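# Move an unpowered 5.7 kg robot arm between desks

## Task

Pick up the limp, unpowered spare robot arm (5.7 kg, its joints swing loosely) from the desk it is on and set it down lying on the other desk. When done it must rest motionless with nothing sticking out past any desk edge. No part of it may drop freely more than a few centimetres at any point, or the task fails. Afterwards release it and back the robot away. The robot itself must not topple or finish leaning, or the task fails.

## Robot and tools

ROBOT. A Rainbow Robotics RB-Y1: a wheeled base (two drive wheels, two rear casters; 0.66 m long, 0.58 m wide, front edge 0.10 m ahead of the drive axle), a folding torso (ankle, knee, hip), a head and two 7-joint arms with parallel grippers. Each arm is rated for 3 kg, so the 5.7 kg load needs both hands, kept close to the body and not far in front of the drive wheels, or the robot can tip forward with nothing to stop it.

FRAMES. Base frame: origin on the floor midway between the drive wheels, x forward, y left, z up. The results print chest (a spine point 0.08 m below the shoulders), left_hand and right_hand (the point between each hand's finger pads) in this frame. Fingers point along the hand's -z and close along its x. Printed hand positions can be off, more so at long reach. Odometry frame is the base frame at scene start; base_odometry counts wheel turns only, so slip shows as travel; heading is positive to the left, -3.142 to 3.142.

execute_actions. Argument actions is a list holding one action or none (empty = just report state and images). An action may contain:
- base: exactly one of {"translate_m": d}, a straight drive of d metres relative to where the base is now (forward positive, -3 to 3), or {"rotate_rad": d}, a turn in place of d radians relative to the current heading (left/counter-clockwise positive, -3.2 to 3.2). No sideways motion. A base command needing over 8.667 s at its top speed is refused. The base does not stop on hitting furniture; wheels may spin and keep pushing.
- joints: one flat object of absolute joint targets keyed by name, all arms and torso together. Radians unless the name ends in _m (metres). Ranges: torso_squat_rad 0 to 1.2 (lowers a level chest); torso_shift_rad -0.3 to 0.6 (hips forward); torso_pitch_rad -0.2 to 1.4 (forward bow positive); torso_yaw_rad -1.5 to 1.5 (left positive). Per arm: shoulder_pitch -2.356 to 2.356 (0 hanging, negative swings forward and up); left shoulder_roll 0 to 3.141, right -3.141 to 0 (outward away from the body); shoulder_yaw -2.094 to 2.094; elbow -2.617 to 0.01 (negative bends); forearm_roll -3.141 to 3.141; wrist_pitch -1.57 to 1.919 (negative tips hand forward); hand_roll -2.705 to 2.705; gripper_m 0 to 0.1 (pad gap). Yaw and roll signs are the same on both sides (positive = left / counter-clockwise from above). head_pan_rad -0.523 to 0.523, head_tilt_rad -0.35 to 1.57 (positive looks down). Joint tolerance is ±0.02, grippers ±0.004. Torso combinations must also satisfy: squat+shift <= 1.52; squat-shift+pitch <= 1.57; shift+0.5 pitch-0.4 squat <= 0.7; shift+0.3 pitch-0.5 squat <= 0.39, otherwise the commanded torso joints stop short as off_target.
- speeds: caps for this action only, translate_m 0.05 to 0.4 m/s, rotate_rad 0.1 to 1.509 rad/s (defaults are the maxima).
- min_time_s: 0.1 to 8, the shortest duration for each arm and head motion; use it for slow, gentle moves.
Default top speeds: arm joints 1 rad/s (wrist-area joints 1.5), head 1.5, squat and pitch 0.3, shift 0.15, torso yaw 0.6, grippers 0.1 m/s. Anything omitted keeps chasing its previous target. cameras picks images: head_camera, left_wrist_camera, right_wrist_camera or all (omitted/null = all, [] = none). Unknown keys or out-of-range values reject the whole call.

wait: seconds 0 to 10; nothing new commanded, returns state and images. zoom_image: camera plus region [x0, y0, x1, y1] in pixels of that camera's latest full image, origin top-left, at most 504 by 504. read_manual: licence texts only. finished_scene: scene = number of the current scene; ends it permanently, so only call it once the arm lies still on the desk, released, with the robot clear.

RESULTS. base_status and joint_status per motion: done; off_target (resting away from target, maybe still pushing); limit_stop_at_<name>; contact_stop (hard resistance, or weight alone for a heavy load); time_out; stopped_with_arm (torso halted because an arm hit). Contact_stop, time_out or stopped_with_arm on one member halts its whole group (torso four joints; each arm's seven joints) and they hold where they stopped. limit_stop_at_own_body means a guard prevented self-contact; move the arm or torso apart. "joint command not followed" plus a cause line means an arm's targets were blocked by the self/arm-collision check; grippers still act; the blocked targets may be retried later. on_its_own lists uncommanded parts; "held at" is a held target, not a position. A gripper squeezing an object reports off_target normally; command about 0.005 m below the object's width. Motor temperatures list per arm in joint order; MOTOR HOT from 65 °C, OVER-TEMPERATURE FAULT at 80 °C brakes the arm and stops the call (limit_stop_at_motor_heat); resend targets afterward. A torque fault (joint contact torque reaching its load limit, e.g. elbow 32.7, wrist joints 22.7, shoulders 63.7 N m, load included) freezes the robot 10 s.

CAUTIONS. After any stop, first back the arms off in a separate action, then the torso. Exception with both hands on one object: if the torso gets contact_stop immediately with nothing in the way, resend every arm joint at its reported position, then the torso command. A bent leg can protrude past the base front and may shove the robot backward unseen by odometry. Never let the arms press or hit each other, grippers included. Support the limp arm so its links cannot swing and drop; lower it onto the desk rather than releasing it above. Avoid hard pushes, slams and tipping. The robot holds its last command while you compose replies, and heat keeps building under load.

Each tool is called after "Emit:" by a JSON object that holds its "op" and its "data", one argument or row to a line.

## Session

Emit:
{"op": "execute_actions", "data": {
  "actions": [],
  "cameras": ["head_camera"]
}}

Scene clock: 0.00 s.
Motor temperatures (°C, as the motors report them): left_arm=[32 32 32 31 37 35 34] | right_arm=[33 32 29 31 34 37 34]
base_odometry: x=+0.000 y=+0.000 heading=+0.000 (m, m, rad; odometry frame)
base_status: not commanded
joint_positions: torso_squat_rad=+0.350 torso_shift_rad=+0.000 torso_pitch_rad=+0.000 torso_yaw_rad=+0.000 left_shoulder_pitch_rad=-0.025 left_shoulder_roll_rad=-0.007 left_shoulder_yaw_rad=-0.055 left_elbow_rad=-0.135 left_forearm_roll_rad=+0.001 left_wrist_pitch_rad=+0.023 left_hand_roll_rad=-0.039 left_gripper_m=+0.099 right_shoulder_pitch_rad=-0.001 right_shoulder_roll_rad=-0.013 right_shoulder_yaw_rad=+0.025 right_elbow_rad=-0.149 right_forearm_roll_rad=-0.040 right_wrist_pitch_rad=+0.005 right_hand_roll_rad=-0.048 right_gripper_m=+0.100 head_pan_rad=+0.000 head_tilt_rad=+0.400
joint_status: not commanded
chest: x=-0.2279 y=+0.0009 z=+1.2474 quat_wxyz=(+1.000, -0.001, +0.000, +0.000) (m; base frame)
left_hand: x=-0.1502 y=+0.2109 z=+0.5659 quat_wxyz=(+0.996, -0.004, -0.067, -0.050) (m; base frame)
right_hand: x=-0.1561 y=-0.2283 z=+0.5659 quat_wxyz=(+0.997, -0.003, -0.072, -0.031) (m; base frame)
pictures: head_camera
Images, in order (width x height): head_camera 896x504.

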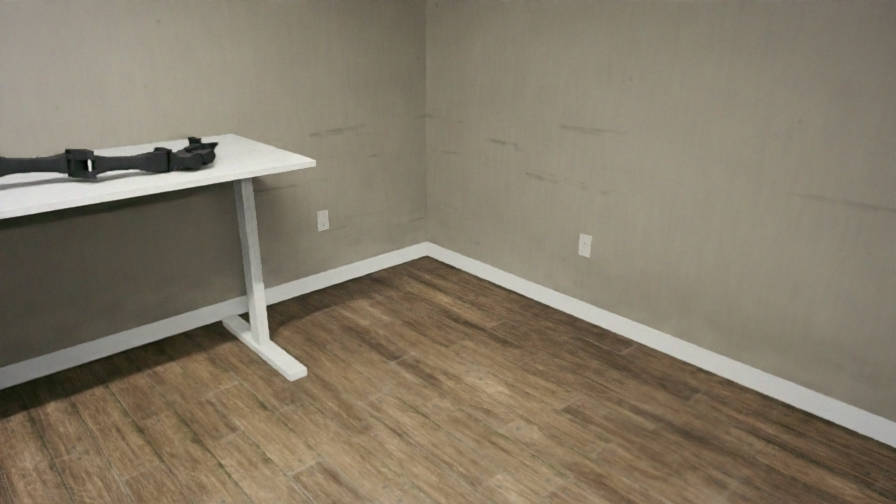

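Emit:
{"op": "execute_actions", "data": {
  "actions": [
    {"base": {"rotate_rad": 0.8}}
  ],
  "cameras": ["head_camera"]
}}

Emit:
{"op": "execute_actions", "data": {
  "actions": [
    {"base": {"rotate_rad": 1.3}}
  ],
  "cameras": ["head_camera"]
}}

Emit:
{"op": "execute_actions", "data": {
  "actions": [
    {"base": {"rotate_rad": 1.3}}
  ],
  "cameras": ["head_camera"]
}}

Emit:
{"op": "execute_actions", "data": {
  "actions": [
    {"base": {"rotate_rad": 1.3}}
  ],
  "cameras": ["head_camera"]
}}

Scene clock: 8.30 s.
Motor temperatures (°C, as the motors report them): left_arm=[32 32 32 31 36 35 34] | right_arm=[32 32 29 31 34 37 34]
base_odometry: x=+0.000 y=+0.000 heading=+0.800 (m, m, rad; odometry frame)
base_status: done
joint_positions: torso_squat_rad=+0.350 torso_shift_rad=+0.000 torso_pitch_rad=+0.000 torso_yaw_rad=+0.000 left_shoulder_pitch_rad=-0.025 left_shoulder_roll_rad=-0.007 left_shoulder_yaw_rad=-0.055 left_elbow_rad=-0.135 left_forearm_roll_rad=+0.001 left_wrist_pitch_rad=+0.023 left_hand_roll_rad=-0.039 left_gripper_m=+0.099 right_shoulder_pitch_rad=-0.001 right_shoulder_roll_rad=-0.013 right_shoulder_yaw_rad=+0.025 right_elbow_rad=-0.149 right_forearm_roll_rad=-0.040 right_wrist_pitch_rad=+0.005 right_hand_roll_rad=-0.048 right_gripper_m=+0.100 head_pan_rad=+0.000 head_tilt_rad=+0.400
joint_status: not commanded
chest: x=-0.2279 y=+0.0009 z=+1.2474 quat_wxyz=(+1.000, -0.001, +0.000, +0.000) (m; base frame)
left_hand: x=-0.1502 y=+0.2109 z=+0.5659 quat_wxyz=(+0.996, -0.004, -0.067, -0.050) (m; base frame)
right_hand: x=-0.1561 y=-0.2282 z=+0.5659 quat_wxyz=(+0.997, -0.003, -0.072, -0.031) (m; base frame)
pictures: head_camera
Images, in order (width x height): head_camera 896x504.

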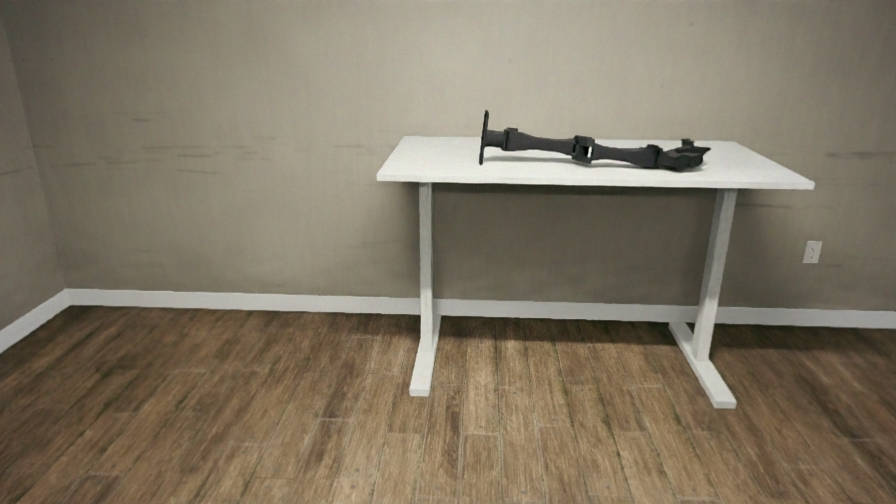

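Scene clock: 11.83 s.
Motor temperatures (°C, as the motors report them): left_arm=[32 32 32 31 36 35 34] | right_arm=[32 32 29 31 34 37 34]
base_odometry: x=+0.000 y=+0.000 heading=+2.099 (m, m, rad; odometry frame)
base_status: done
joint_positions: torso_squat_rad=+0.350 torso_shift_rad=+0.000 torso_pitch_rad=+0.000 torso_yaw_rad=+0.000 left_shoulder_pitch_rad=-0.025 left_shoulder_roll_rad=-0.007 left_shoulder_yaw_rad=-0.055 left_elbow_rad=-0.135 left_forearm_roll_rad=+0.001 left_wrist_pitch_rad=+0.023 left_hand_roll_rad=-0.039 left_gripper_m=+0.099 right_shoulder_pitch_rad=-0.001 right_shoulder_roll_rad=-0.013 right_shoulder_yaw_rad=+0.025 right_elbow_rad=-0.149 right_forearm_roll_rad=-0.040 right_wrist_pitch_rad=+0.005 right_hand_roll_rad=-0.048 right_gripper_m=+0.100 head_pan_rad=+0.000 head_tilt_rad=+0.400
joint_status: not commanded
chest: x=-0.2279 y=+0.0009 z=+1.2474 quat_wxyz=(+1.000, -0.001, +0.000, +0.000) (m; base frame)
left_hand: x=-0.1502 y=+0.2109 z=+0.5659 quat_wxyz=(+0.996, -0.004, -0.067, -0.050) (m; base frame)
right_hand: x=-0.1561 y=-0.2282 z=+0.5659 quat_wxyz=(+0.997, -0.003, -0.072, -0.031) (m; base frame)
pictures: head_camera
Images, in order (width x height): head_camera 896x504.

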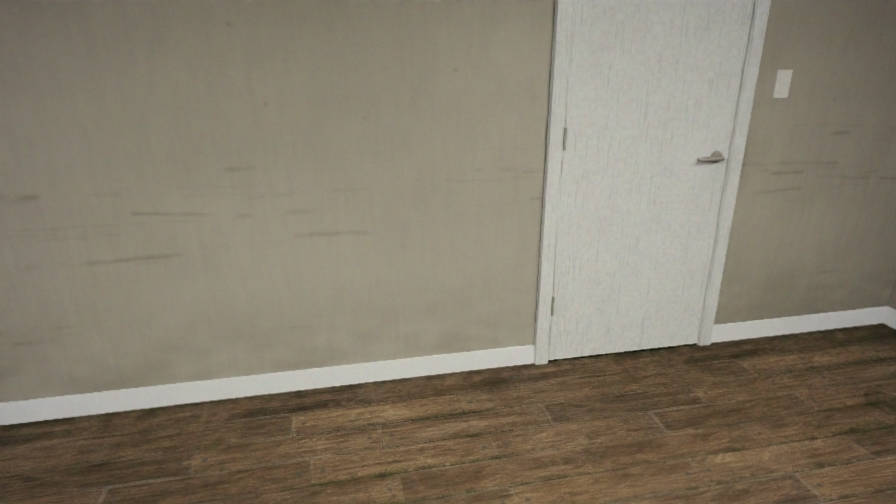

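Scene clock: 15.37 s.
Motor temperatures (°C, as the motors report them): left_arm=[32 32 32 31 36 35 34] | right_arm=[32 32 29 31 34 37 34]
base_odometry: x=+0.000 y=+0.000 heading=-2.884 (m, m, rad; odometry frame)
base_status: done
joint_positions: torso_squat_rad=+0.350 torso_shift_rad=+0.000 torso_pitch_rad=+0.000 torso_yaw_rad=+0.000 left_shoulder_pitch_rad=-0.025 left_shoulder_roll_rad=-0.007 left_shoulder_yaw_rad=-0.055 left_elbow_rad=-0.135 left_forearm_roll_rad=+0.001 left_wrist_pitch_rad=+0.023 left_hand_roll_rad=-0.039 left_gripper_m=+0.099 right_shoulder_pitch_rad=-0.001 right_shoulder_roll_rad=-0.013 right_shoulder_yaw_rad=+0.025 right_elbow_rad=-0.149 right_forearm_roll_rad=-0.040 right_wrist_pitch_rad=+0.005 right_hand_roll_rad=-0.048 right_gripper_m=+0.100 head_pan_rad=+0.000 head_tilt_rad=+0.400
joint_status: not commanded
chest: x=-0.2279 y=+0.0009 z=+1.2474 quat_wxyz=(+1.000, -0.001, +0.000, +0.000) (m; base frame)
left_hand: x=-0.1502 y=+0.2109 z=+0.5659 quat_wxyz=(+0.996, -0.004, -0.067, -0.050) (m; base frame)
right_hand: x=-0.1561 y=-0.2282 z=+0.5659 quat_wxyz=(+0.997, -0.003, -0.072, -0.031) (m; base frame)
pictures: head_camera
Images, in order (width x height): head_camera 896x504.

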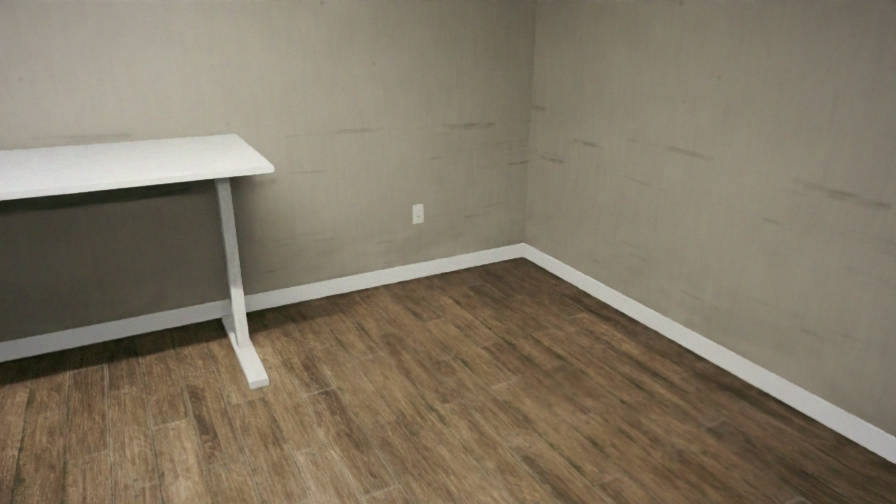

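Scene clock: 18.90 s.
Motor temperatures (°C, as the motors report them): left_arm=[32 32 32 31 36 35 34] | right_arm=[32 32 29 31 34 37 34]
base_odometry: x=+0.000 y=+0.000 heading=-1.585 (m, m, rad; odometry frame)
base_status: done
joint_positions: torso_squat_rad=+0.350 torso_shift_rad=+0.000 torso_pitch_rad=+0.000 torso_yaw_rad=+0.000 left_shoulder_pitch_rad=-0.025 left_shoulder_roll_rad=-0.007 left_shoulder_yaw_rad=-0.055 left_elbow_rad=-0.135 left_forearm_roll_rad=+0.001 left_wrist_pitch_rad=+0.023 left_hand_roll_rad=-0.039 left_gripper_m=+0.099 right_shoulder_pitch_rad=-0.001 right_shoulder_roll_rad=-0.013 right_shoulder_yaw_rad=+0.025 right_elbow_rad=-0.149 right_forearm_roll_rad=-0.040 right_wrist_pitch_rad=+0.005 right_hand_roll_rad=-0.048 right_gripper_m=+0.100 head_pan_rad=+0.000 head_tilt_rad=+0.400
joint_status: not commanded
chest: x=-0.2279 y=+0.0009 z=+1.2474 quat_wxyz=(+1.000, -0.001, +0.000, +0.000) (m; base frame)
left_hand: x=-0.1502 y=+0.2109 z=+0.5659 quat_wxyz=(+0.996, -0.004, -0.067, -0.050) (m; base frame)
right_hand: x=-0.1561 y=-0.2282 z=+0.5659 quat_wxyz=(+0.997, -0.003, -0.072, -0.031) (m; base frame)
pictures: head_camera
Images, in order (width x height): head_camera 896x504.

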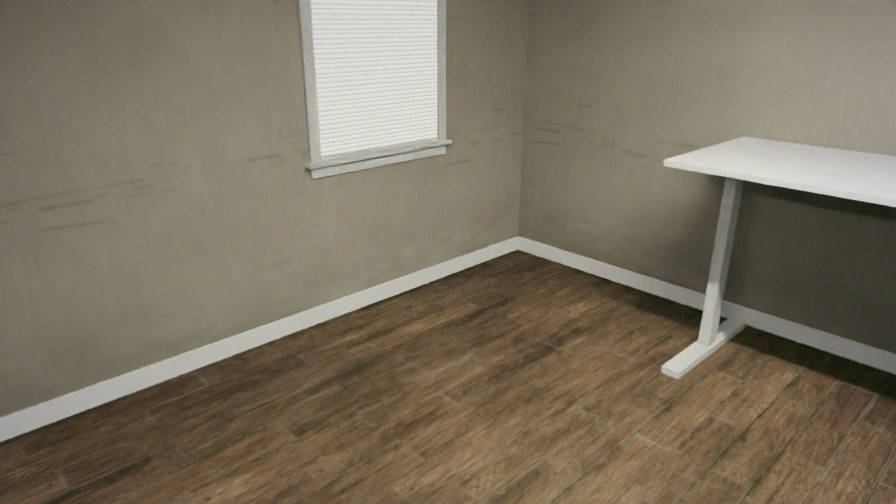

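Emit:
{"op": "execute_actions", "data": {
  "actions": [
    {"base": {"rotate_rad": 1.9575}}
  ],
  "cameras": []
}}

Emit:
{"op": "execute_actions", "data": {
  "actions": [
    {"base": {"translate_m": 1.19}}
  ],
  "cameras": []
}}

Emit:
{"op": "execute_actions", "data": {
  "actions": [
    {"base": {"rotate_rad": 0.37}, "joints": {"head_tilt_rad": 0.5}}
  ],
  "cameras": ["head_camera"]
}}

Scene clock: 47.10 s.
Motor temperatures (°C, as the motors report them): left_arm=[32 32 32 31 36 35 34] | right_arm=[32 32 29 31 34 37 34]
base_odometry: x=+0.000 y=+0.000 heading=+0.373 (m, m, rad; odometry frame)
base_status: done
joint_positions: torso_squat_rad=+0.350 torso_shift_rad=+0.000 torso_pitch_rad=+0.000 torso_yaw_rad=+0.000 left_shoulder_pitch_rad=-0.025 left_shoulder_roll_rad=-0.007 left_shoulder_yaw_rad=-0.055 left_elbow_rad=-0.135 left_forearm_roll_rad=+0.001 left_wrist_pitch_rad=+0.023 left_hand_roll_rad=-0.039 left_gripper_m=+0.099 right_shoulder_pitch_rad=-0.001 right_shoulder_roll_rad=-0.013 right_shoulder_yaw_rad=+0.025 right_elbow_rad=-0.149 right_forearm_roll_rad=-0.040 right_wrist_pitch_rad=+0.005 right_hand_roll_rad=-0.048 right_gripper_m=+0.100 head_pan_rad=+0.000 head_tilt_rad=+0.400
joint_status: not commanded
chest: x=-0.2279 y=+0.0009 z=+1.2474 quat_wxyz=(+1.000, -0.001, +0.000, +0.000) (m; base frame)
left_hand: x=-0.1502 y=+0.2109 z=+0.5659 quat_wxyz=(+0.996, -0.004, -0.067, -0.050) (m; base frame)
right_hand: x=-0.1561 y=-0.2282 z=+0.5659 quat_wxyz=(+0.997, -0.003, -0.072, -0.031) (m; base frame)
pictures: none
No camera images: the call's "cameras" was empty. Leave "cameras" out to get every camera's image.

Scene clock: 51.60 s.
Motor temperatures (°C, as the motors report them): left_arm=[32 32 32 31 36 35 34] | right_arm=[32 32 29 31 34 37 34]
base_odometry: x=+1.108 y=+0.434 heading=+0.373 (m, m, rad; odometry frame)
base_status: done
joint_positions: torso_squat_rad=+0.350 torso_shift_rad=+0.000 torso_pitch_rad=+0.000 torso_yaw_rad=+0.000 left_shoulder_pitch_rad=-0.025 left_shoulder_roll_rad=-0.007 left_shoulder_yaw_rad=-0.055 left_elbow_rad=-0.135 left_forearm_roll_rad=+0.001 left_wrist_pitch_rad=+0.023 left_hand_roll_rad=-0.039 left_gripper_m=+0.099 right_shoulder_pitch_rad=-0.001 right_shoulder_roll_rad=-0.013 right_shoulder_yaw_rad=+0.025 right_elbow_rad=-0.149 right_forearm_roll_rad=-0.040 right_wrist_pitch_rad=+0.005 right_hand_roll_rad=-0.048 right_gripper_m=+0.100 head_pan_rad=+0.000 head_tilt_rad=+0.400
joint_status: not commanded
chest: x=-0.2278 y=+0.0009 z=+1.2474 quat_wxyz=(+1.000, -0.001, +0.000, +0.000) (m; base frame)
left_hand: x=-0.1502 y=+0.2109 z=+0.5659 quat_wxyz=(+0.996, -0.004, -0.067, -0.050) (m; base frame)
right_hand: x=-0.1561 y=-0.2282 z=+0.5659 quat_wxyz=(+0.997, -0.003, -0.072, -0.031) (m; base frame)
pictures: none
No camera images: the call's "cameras" was empty. Leave "cameras" out to get every camera's image.

Scene clock: 53.77 s.
Motor temperatures (°C, as the motors report them): left_arm=[32 32 32 31 36 35 34] | right_arm=[32 32 29 31 34 37 34]
base_odometry: x=+1.108 y=+0.434 heading=+0.743 (m, m, rad; odometry frame)
base_status: done
joint_positions: torso_squat_rad=+0.350 torso_shift_rad=+0.000 torso_pitch_rad=+0.000 torso_yaw_rad=+0.000 left_shoulder_pitch_rad=-0.025 left_shoulder_roll_rad=-0.007 left_shoulder_yaw_rad=-0.055 left_elbow_rad=-0.135 left_forearm_roll_rad=+0.001 left_wrist_pitch_rad=+0.023 left_hand_roll_rad=-0.039 left_gripper_m=+0.099 right_shoulder_pitch_rad=-0.001 right_shoulder_roll_rad=-0.013 right_shoulder_yaw_rad=+0.025 right_elbow_rad=-0.149 right_forearm_roll_rad=-0.040 right_wrist_pitch_rad=+0.005 right_hand_roll_rad=-0.048 right_gripper_m=+0.100 head_pan_rad=+0.000 head_tilt_rad=+0.500
joint_status: all done
chest: x=-0.2278 y=+0.0009 z=+1.2474 quat_wxyz=(+1.000, -0.001, +0.000, +0.000) (m; base frame)
left_hand: x=-0.1502 y=+0.2109 z=+0.5659 quat_wxyz=(+0.996, -0.004, -0.067, -0.050) (m; base frame)
right_hand: x=-0.1561 y=-0.2282 z=+0.5658 quat_wxyz=(+0.997, -0.003, -0.072, -0.031) (m; base frame)
pictures: head_camera
Images, in order (width x height): head_camera 896x504.

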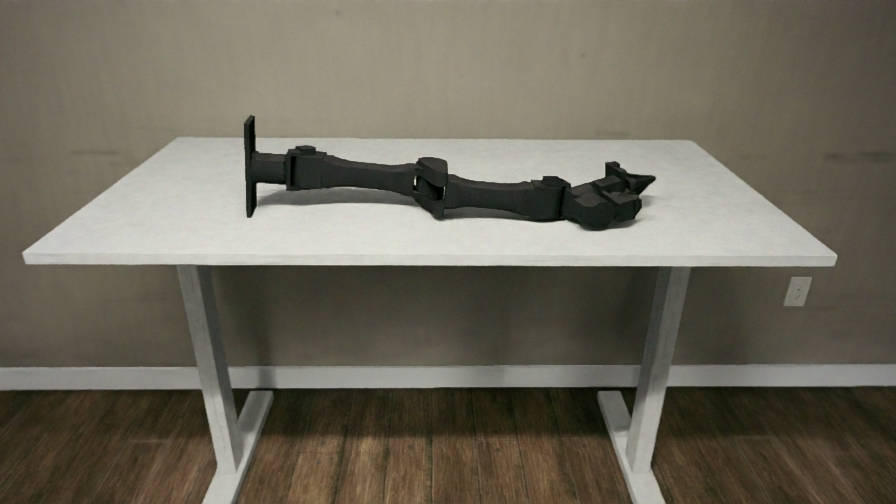

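Emit:
{"op": "execute_actions", "data": {
  "actions": [
    {"base": {"rotate_rad": 0.08}, "joints": {"torso_squat_rad": 0.0, "left_shoulder_pitch_rad": -1.624, "left_shoulder_roll_rad": 0.145, "left_shoulder_yaw_rad": 0.352, "left_elbow_rad": -0.35, "left_forearm_roll_rad": 0, "left_wrist_pitch_rad": 1.85, "left_hand_roll_rad": 0.21, "right_shoulder_pitch_rad": -1.509, "right_shoulder_roll_rad": -0.252, "right_shoulder_yaw_rad": -0.343, "right_elbow_rad": -0.355, "right_forearm_roll_rad": 0, "right_wrist_pitch_rad": 1.915, "right_hand_roll_rad": -0.07, "head_tilt_rad": 0.8}}
  ],
  "cameras": []
}}

Emit:
{"op": "execute_actions", "data": {
  "actions": [
    {"base": {"translate_m": 0.72}}
  ],
  "cameras": []
}}

Emit:
{"op": "execute_actions", "data": {
  "actions": [
    {"base": {"rotate_rad": -0.21}, "joints": {"torso_squat_rad": 0.4}}
  ]
}}

Scene clock: 76.43 s.
Motor temperatures (°C, as the motors report them): left_arm=[32 32 32 31 36 35 34] | right_arm=[32 32 29 31 34 37 34]
base_odometry: x=+1.108 y=+0.433 heading=+0.823 (m, m, rad; odometry frame)
base_status: done
joint_positions: torso_squat_rad=+0.000 torso_shift_rad=+0.000 torso_pitch_rad=+0.000 torso_yaw_rad=+0.000 left_shoulder_pitch_rad=-1.625 left_shoulder_roll_rad=+0.145 left_shoulder_yaw_rad=+0.352 left_elbow_rad=-0.350 left_forearm_roll_rad=+0.000 left_wrist_pitch_rad=+1.850 left_hand_roll_rad=+0.210 left_gripper_m=+0.099 right_shoulder_pitch_rad=-1.509 right_shoulder_roll_rad=-0.252 right_shoulder_yaw_rad=-0.343 right_elbow_rad=-0.355 right_forearm_roll_rad=+0.000 right_wrist_pitch_rad=+1.915 right_hand_roll_rad=-0.070 right_gripper_m=+0.100 head_pan_rad=+0.000 head_tilt_rad=+0.800
joint_status: all done
chest: x=-0.2279 y=+0.0009 z=+1.2899 quat_wxyz=(+1.000, -0.001, +0.000, +0.000) (m; base frame)
left_hand: x=+0.3008 y=+0.1080 z=+1.2187 quat_wxyz=(+1.000, -0.005, -0.025, +0.000) (m; base frame)
right_hand: x=+0.2851 y=-0.1831 z=+1.1828 quat_wxyz=(+0.999, -0.003, +0.040, +0.000) (m; base frame)
pictures: none
No camera images: the call's "cameras" was empty. Leave "cameras" out to get every camera's image.

Scene clock: 79.60 s.
Motor temperatures (°C, as the motors report them): left_arm=[32 32 32 31 36 35 34] | right_arm=[32 32 29 31 34 37 34]
base_odometry: x=+1.598 y=+0.961 heading=+0.823 (m, m, rad; odometry frame)
base_status: done
joint_positions: torso_squat_rad=+0.000 torso_shift_rad=+0.000 torso_pitch_rad=+0.000 torso_yaw_rad=+0.000 left_shoulder_pitch_rad=-1.624 left_shoulder_roll_rad=+0.145 left_shoulder_yaw_rad=+0.352 left_elbow_rad=-0.350 left_forearm_roll_rad=+0.000 left_wrist_pitch_rad=+1.850 left_hand_roll_rad=+0.210 left_gripper_m=+0.099 right_shoulder_pitch_rad=-1.509 right_shoulder_roll_rad=-0.252 right_shoulder_yaw_rad=-0.343 right_elbow_rad=-0.355 right_forearm_roll_rad=+0.000 right_wrist_pitch_rad=+1.915 right_hand_roll_rad=-0.070 right_gripper_m=+0.100 head_pan_rad=+0.000 head_tilt_rad=+0.800
joint_status: not commanded
chest: x=-0.2278 y=+0.0009 z=+1.2899 quat_wxyz=(+1.000, -0.001, +0.000, +0.000) (m; base frame)
left_hand: x=+0.3009 y=+0.1080 z=+1.2185 quat_wxyz=(+1.000, -0.005, -0.025, +0.000) (m; base frame)
right_hand: x=+0.2852 y=-0.1831 z=+1.1826 quat_wxyz=(+0.999, -0.003, +0.040, +0.000) (m; base frame)
pictures: none
No camera images: the call's "cameras" was empty. Leave "cameras" out to get every camera's image.

Scene clock: 81.70 s.
Motor temperatures (°C, as the motors report them): left_arm=[32 32 32 31 36 35 34] | right_arm=[33 32 29 31 34 37 34]
base_odometry: x=+1.598 y=+0.961 heading=+0.613 (m, m, rad; odometry frame)
base_status: done
joint_positions: torso_squat_rad=+0.400 torso_shift_rad=+0.000 torso_pitch_rad=+0.000 torso_yaw_rad=+0.000 left_shoulder_pitch_rad=-1.624 left_shoulder_roll_rad=+0.145 left_shoulder_yaw_rad=+0.352 left_elbow_rad=-0.350 left_forearm_roll_rad=+0.000 left_wrist_pitch_rad=+1.850 left_hand_roll_rad=+0.210 left_gripper_m=+0.099 right_shoulder_pitch_rad=-1.509 right_shoulder_roll_rad=-0.252 right_shoulder_yaw_rad=-0.343 right_elbow_rad=-0.355 right_forearm_roll_rad=+0.000 right_wrist_pitch_rad=+1.915 right_hand_roll_rad=-0.070 right_gripper_m=+0.100 head_pan_rad=+0.000 head_tilt_rad=+0.800
joint_status: all done
chest: x=-0.2279 y=+0.0009 z=+1.2347 quat_wxyz=(+1.000, -0.001, +0.000, +0.000) (m; base frame)
left_hand: x=+0.3008 y=+0.1080 z=+1.1633 quat_wxyz=(+1.000, -0.005, -0.025, +0.000) (m; base frame)
right_hand: x=+0.2851 y=-0.1832 z=+1.1275 quat_wxyz=(+0.999, -0.003, +0.040, +0.000) (m; base frame)
pictures: head_camera, left_wrist_camera, right_wrist_camera
Images, in order (width x height): head_camera 896x504, left_wrist_camera 644x364, right_wrist_camera 644x364.

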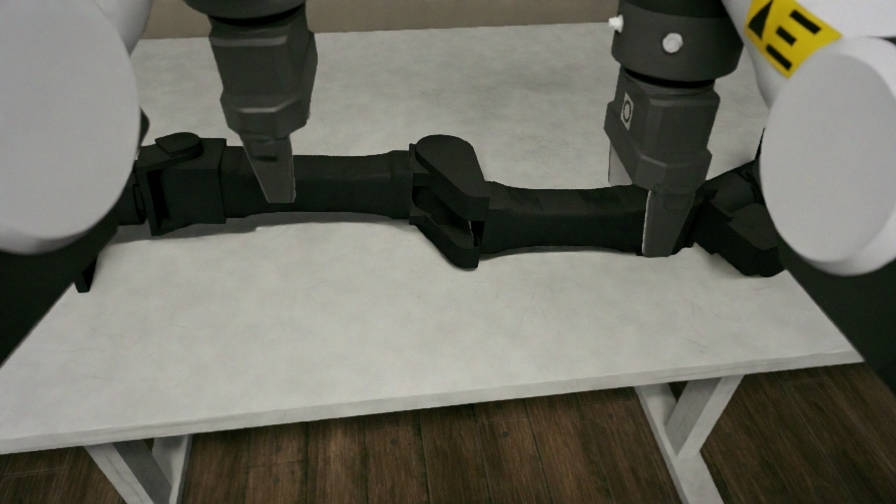

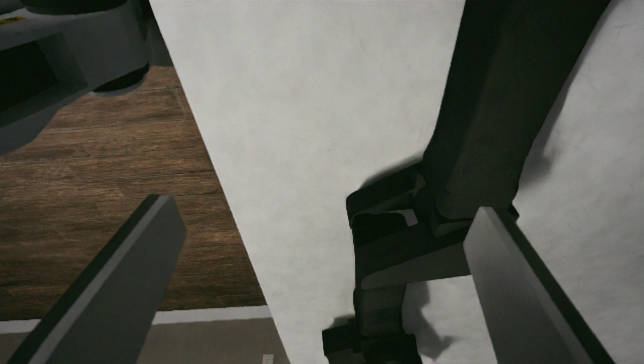

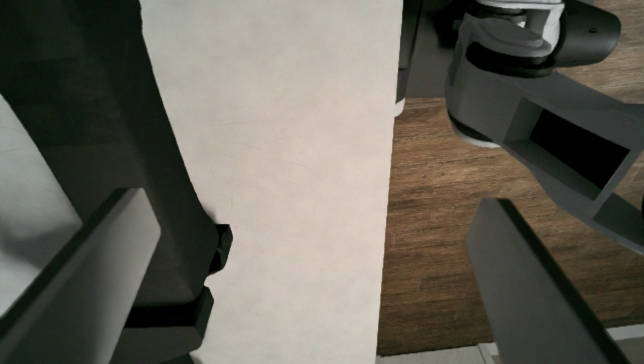

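Emit:
{"op": "execute_actions", "data": {
  "actions": [
    {"base": {"translate_m": 0.09}, "joints": {"torso_yaw_rad": 0.07, "torso_squat_rad": 0.5}}
  ]
}}

Scene clock: 87.73 s.
Motor temperatures (°C, as the motors report them): left_arm=[32 32 32 31 36 35 34] | right_arm=[33 32 29 31 34 37 34]
base_odometry: x=+1.671 y=+1.013 heading=+0.613 (m, m, rad; odometry frame)
base_status: done
joint_positions: torso_squat_rad=+0.500 torso_shift_rad=+0.000 torso_pitch_rad=+0.001 torso_yaw_rad=+0.070 left_shoulder_pitch_rad=-1.624 left_shoulder_roll_rad=+0.145 left_shoulder_yaw_rad=+0.352 left_elbow_rad=-0.350 left_forearm_roll_rad=+0.000 left_wrist_pitch_rad=+1.850 left_hand_roll_rad=+0.210 left_gripper_m=+0.099 right_shoulder_pitch_rad=-1.509 right_shoulder_roll_rad=-0.252 right_shoulder_yaw_rad=-0.343 right_elbow_rad=-0.355 right_forearm_roll_rad=+0.000 right_wrist_pitch_rad=+1.915 right_hand_roll_rad=-0.070 right_gripper_m=+0.100 head_pan_rad=+0.000 head_tilt_rad=+0.800
joint_status: all done
chest: x=-0.2278 y=+0.0009 z=+1.2042 quat_wxyz=(+0.999, -0.001, +0.000, +0.035) (m; base frame)
left_hand: x=+0.2921 y=+0.1449 z=+1.1327 quat_wxyz=(+0.999, -0.005, -0.025, +0.035) (m; base frame)
right_hand: x=+0.2968 y=-0.1467 z=+1.0968 quat_wxyz=(+0.999, -0.005, +0.040, +0.035) (m; base frame)
pictures: head_camera, left_wrist_camera, right_wrist_camera
Images, in order (width x height): head_camera 896x504, left_wrist_camera 644x364, right_wrist_camera 644x364.

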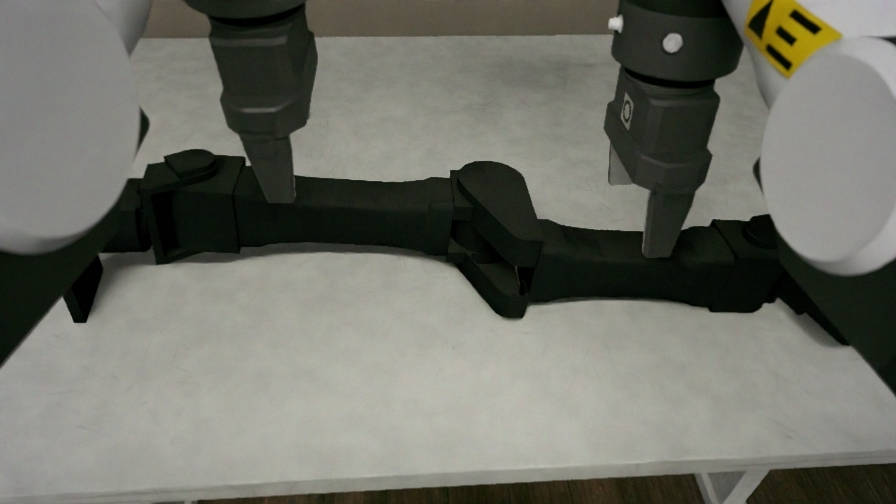

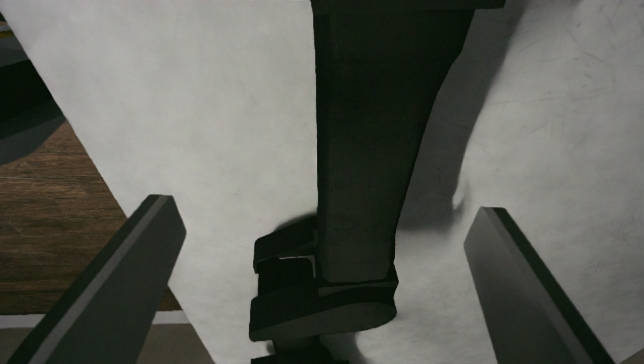

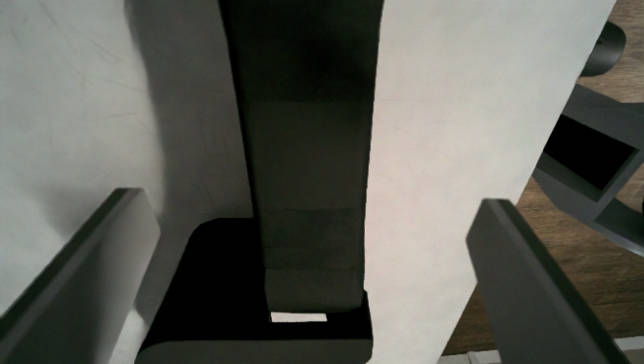

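Emit:
{"op": "execute_actions", "data": {
  "actions": [
    {"base": {"translate_m": 0.01}, "joints": {"torso_yaw_rad": 0.04, "left_wrist_pitch_rad": 1.81, "torso_squat_rad": 0.62}}
  ]
}}

Scene clock: 93.70 s.
Motor temperatures (°C, as the motors report them): left_arm=[32 32 32 32 36 35 34] | right_arm=[33 32 29 31 34 37 34]
base_odometry: x=+1.680 y=+1.019 heading=+0.613 (m, m, rad; odometry frame)
base_status: done
joint_positions: torso_squat_rad=+0.620 torso_shift_rad=+0.000 torso_pitch_rad=+0.000 torso_yaw_rad=+0.040 left_shoulder_pitch_rad=-1.624 left_shoulder_roll_rad=+0.145 left_shoulder_yaw_rad=+0.352 left_elbow_rad=-0.350 left_forearm_roll_rad=+0.000 left_wrist_pitch_rad=+1.810 left_hand_roll_rad=+0.210 left_gripper_m=+0.099 right_shoulder_pitch_rad=-1.509 right_shoulder_roll_rad=-0.252 right_shoulder_yaw_rad=-0.343 right_elbow_rad=-0.355 right_forearm_roll_rad=+0.000 right_wrist_pitch_rad=+1.915 right_hand_roll_rad=-0.070 right_gripper_m=+0.100 head_pan_rad=+0.000 head_tilt_rad=+0.800
joint_status: all done
chest: x=-0.2279 y=+0.0008 z=+1.1596 quat_wxyz=(+1.000, -0.001, +0.000, +0.020) (m; base frame)
left_hand: x=+0.3050 y=+0.1277 z=+1.0889 quat_wxyz=(+0.999, -0.009, -0.045, +0.020) (m; base frame)
right_hand: x=+0.2921 y=-0.1624 z=+1.0524 quat_wxyz=(+0.999, -0.004, +0.040, +0.020) (m; base frame)
pictures: head_camera, left_wrist_camera, right_wrist_camera
Images, in order (width x height): head_camera 896x504, left_wrist_camera 644x364, right_wrist_camera 644x364.

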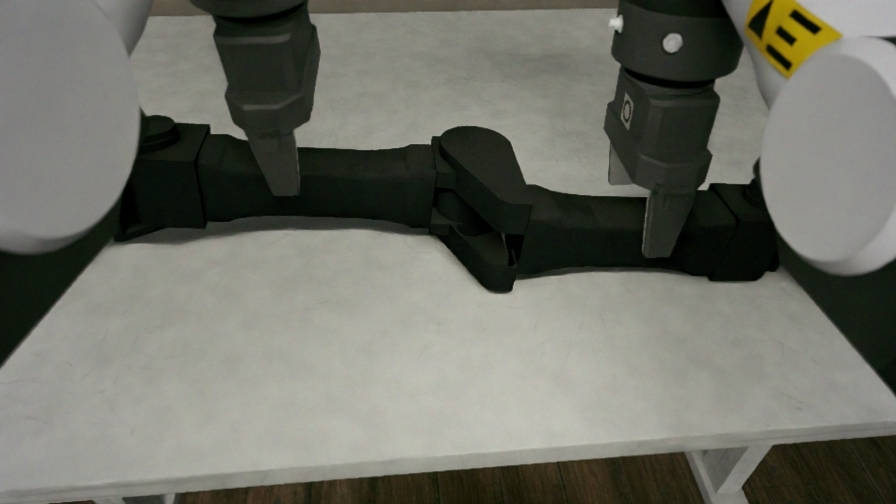

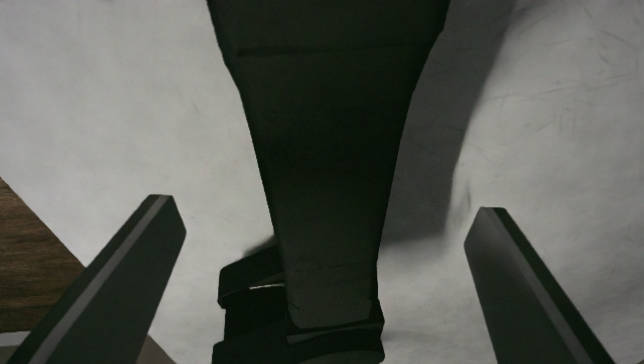

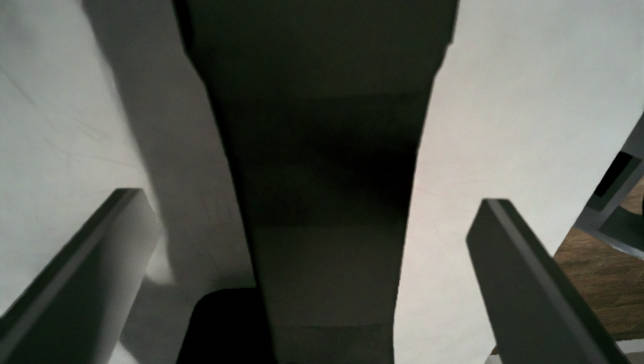

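Well centred. Descend.

Emit:
{"op": "execute_actions", "data": {
  "actions": [
    {"joints": {"torso_squat_rad": 0.71}}
  ]
}}

Scene clock: 96.97 s.
Motor temperatures (°C, as the motors report them): left_arm=[32 32 32 32 36 35 34] | right_arm=[33 32 29 31 34 37 34]
base_odometry: x=+1.680 y=+1.019 heading=+0.613 (m, m, rad; odometry frame)
base_status: not commanded
joint_positions: torso_squat_rad=+0.710 torso_shift_rad=+0.000 torso_pitch_rad=+0.000 torso_yaw_rad=+0.040 left_shoulder_pitch_rad=-1.624 left_shoulder_roll_rad=+0.145 left_shoulder_yaw_rad=+0.352 left_elbow_rad=-0.350 left_forearm_roll_rad=+0.000 left_wrist_pitch_rad=+1.810 left_hand_roll_rad=+0.210 left_gripper_m=+0.099 right_shoulder_pitch_rad=-1.509 right_shoulder_roll_rad=-0.252 right_shoulder_yaw_rad=-0.343 right_elbow_rad=-0.355 right_forearm_roll_rad=+0.000 right_wrist_pitch_rad=+1.915 right_hand_roll_rad=-0.070 right_gripper_m=+0.100 head_pan_rad=+0.000 head_tilt_rad=+0.800
joint_status: all done
chest: x=-0.2279 y=+0.0008 z=+1.1208 quat_wxyz=(+1.000, -0.001, +0.000, +0.020) (m; base frame)
left_hand: x=+0.3051 y=+0.1277 z=+1.0500 quat_wxyz=(+0.999, -0.009, -0.044, +0.020) (m; base frame)
right_hand: x=+0.2921 y=-0.1624 z=+1.0135 quat_wxyz=(+0.999, -0.004, +0.040, +0.020) (m; base frame)
pictures: head_camera, left_wrist_camera, right_wrist_camera
Images, in order (width x height): head_camera 896x504, left_wrist_camera 644x364, right_wrist_camera 644x364.

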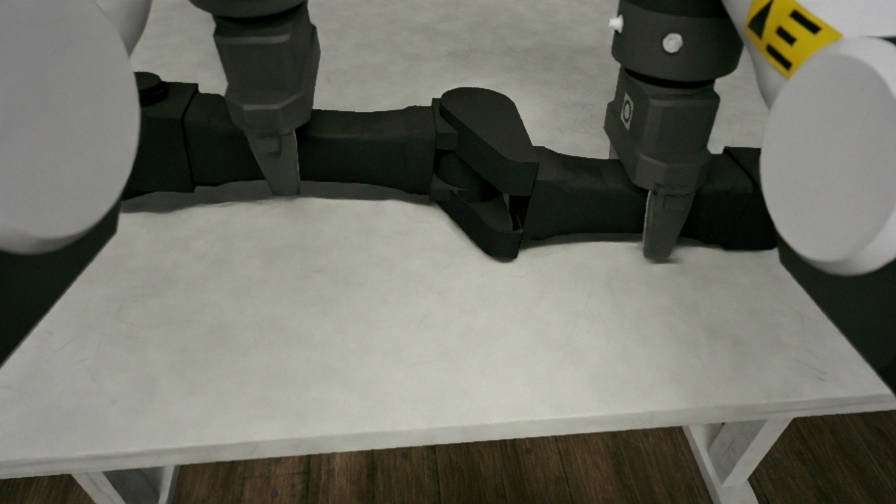

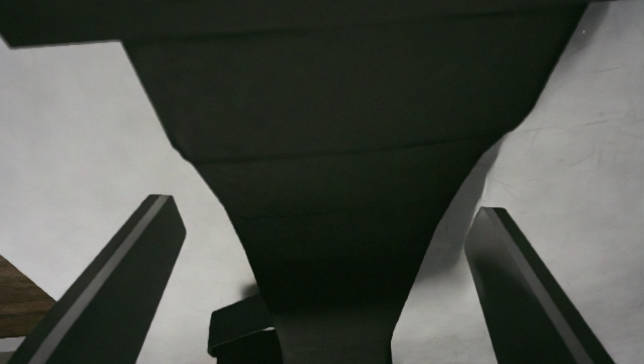

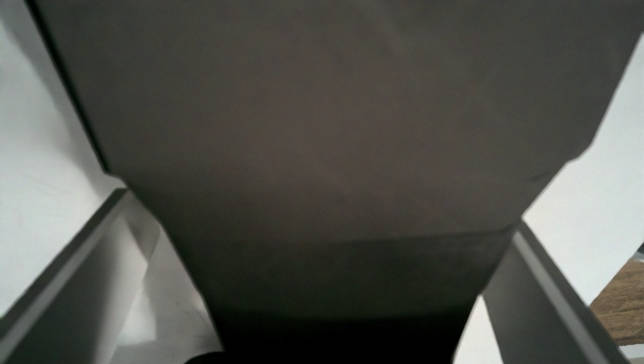

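Emit:
{"op": "execute_actions", "data": {
  "actions": [
    {"joints": {"torso_squat_rad": 0.73, "left_shoulder_pitch_rad": -1.555, "left_shoulder_roll_rad": 0.124, "left_shoulder_yaw_rad": 0.334, "left_elbow_rad": -0.42}, "min_time_s": 1.0}
  ]
}}

Scene clock: 103.73 s.
Motor temperatures (°C, as the motors report them): left_arm=[32 32 32 32 36 35 34] | right_arm=[33 32 29 31 34 37 34]
base_odometry: x=+1.680 y=+1.019 heading=+0.613 (m, m, rad; odometry frame)
base_status: not commanded
joint_positions: torso_squat_rad=+0.730 torso_shift_rad=+0.000 torso_pitch_rad=+0.000 torso_yaw_rad=+0.040 left_shoulder_pitch_rad=-1.557 left_shoulder_roll_rad=+0.125 left_shoulder_yaw_rad=+0.334 left_elbow_rad=-0.421 left_forearm_roll_rad=+0.000 left_wrist_pitch_rad=+1.810 left_hand_roll_rad=+0.210 left_gripper_m=+0.099 right_shoulder_pitch_rad=-1.509 right_shoulder_roll_rad=-0.252 right_shoulder_yaw_rad=-0.343 right_elbow_rad=-0.355 right_forearm_roll_rad=+0.000 right_wrist_pitch_rad=+1.915 right_hand_roll_rad=-0.070 right_gripper_m=+0.100 head_pan_rad=+0.000 head_tilt_rad=+0.800
joint_status: all done
chest: x=-0.2280 y=+0.0008 z=+1.1115 quat_wxyz=(+1.000, -0.001, +0.000, +0.020) (m; base frame)
left_hand: x=+0.3068 y=+0.1298 z=+1.0222 quat_wxyz=(+0.999, -0.007, -0.046, +0.022) (m; base frame)
right_hand: x=+0.2920 y=-0.1624 z=+1.0043 quat_wxyz=(+0.999, -0.004, +0.040, +0.020) (m; base frame)
pictures: head_camera, left_wrist_camera, right_wrist_camera
Images, in order (width x height): head_camera 896x504, left_wrist_camera 644x364, right_wrist_camera 644x364.

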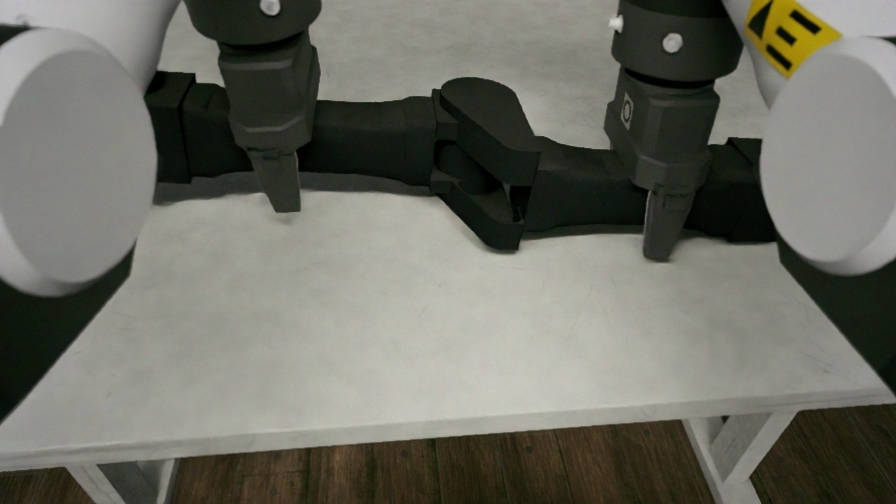

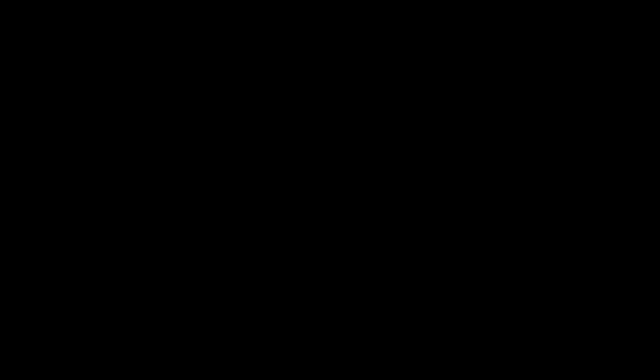

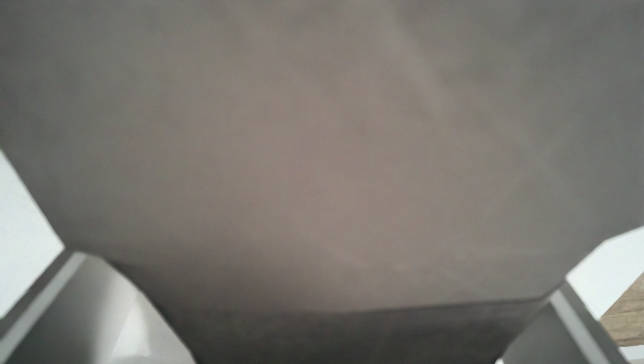

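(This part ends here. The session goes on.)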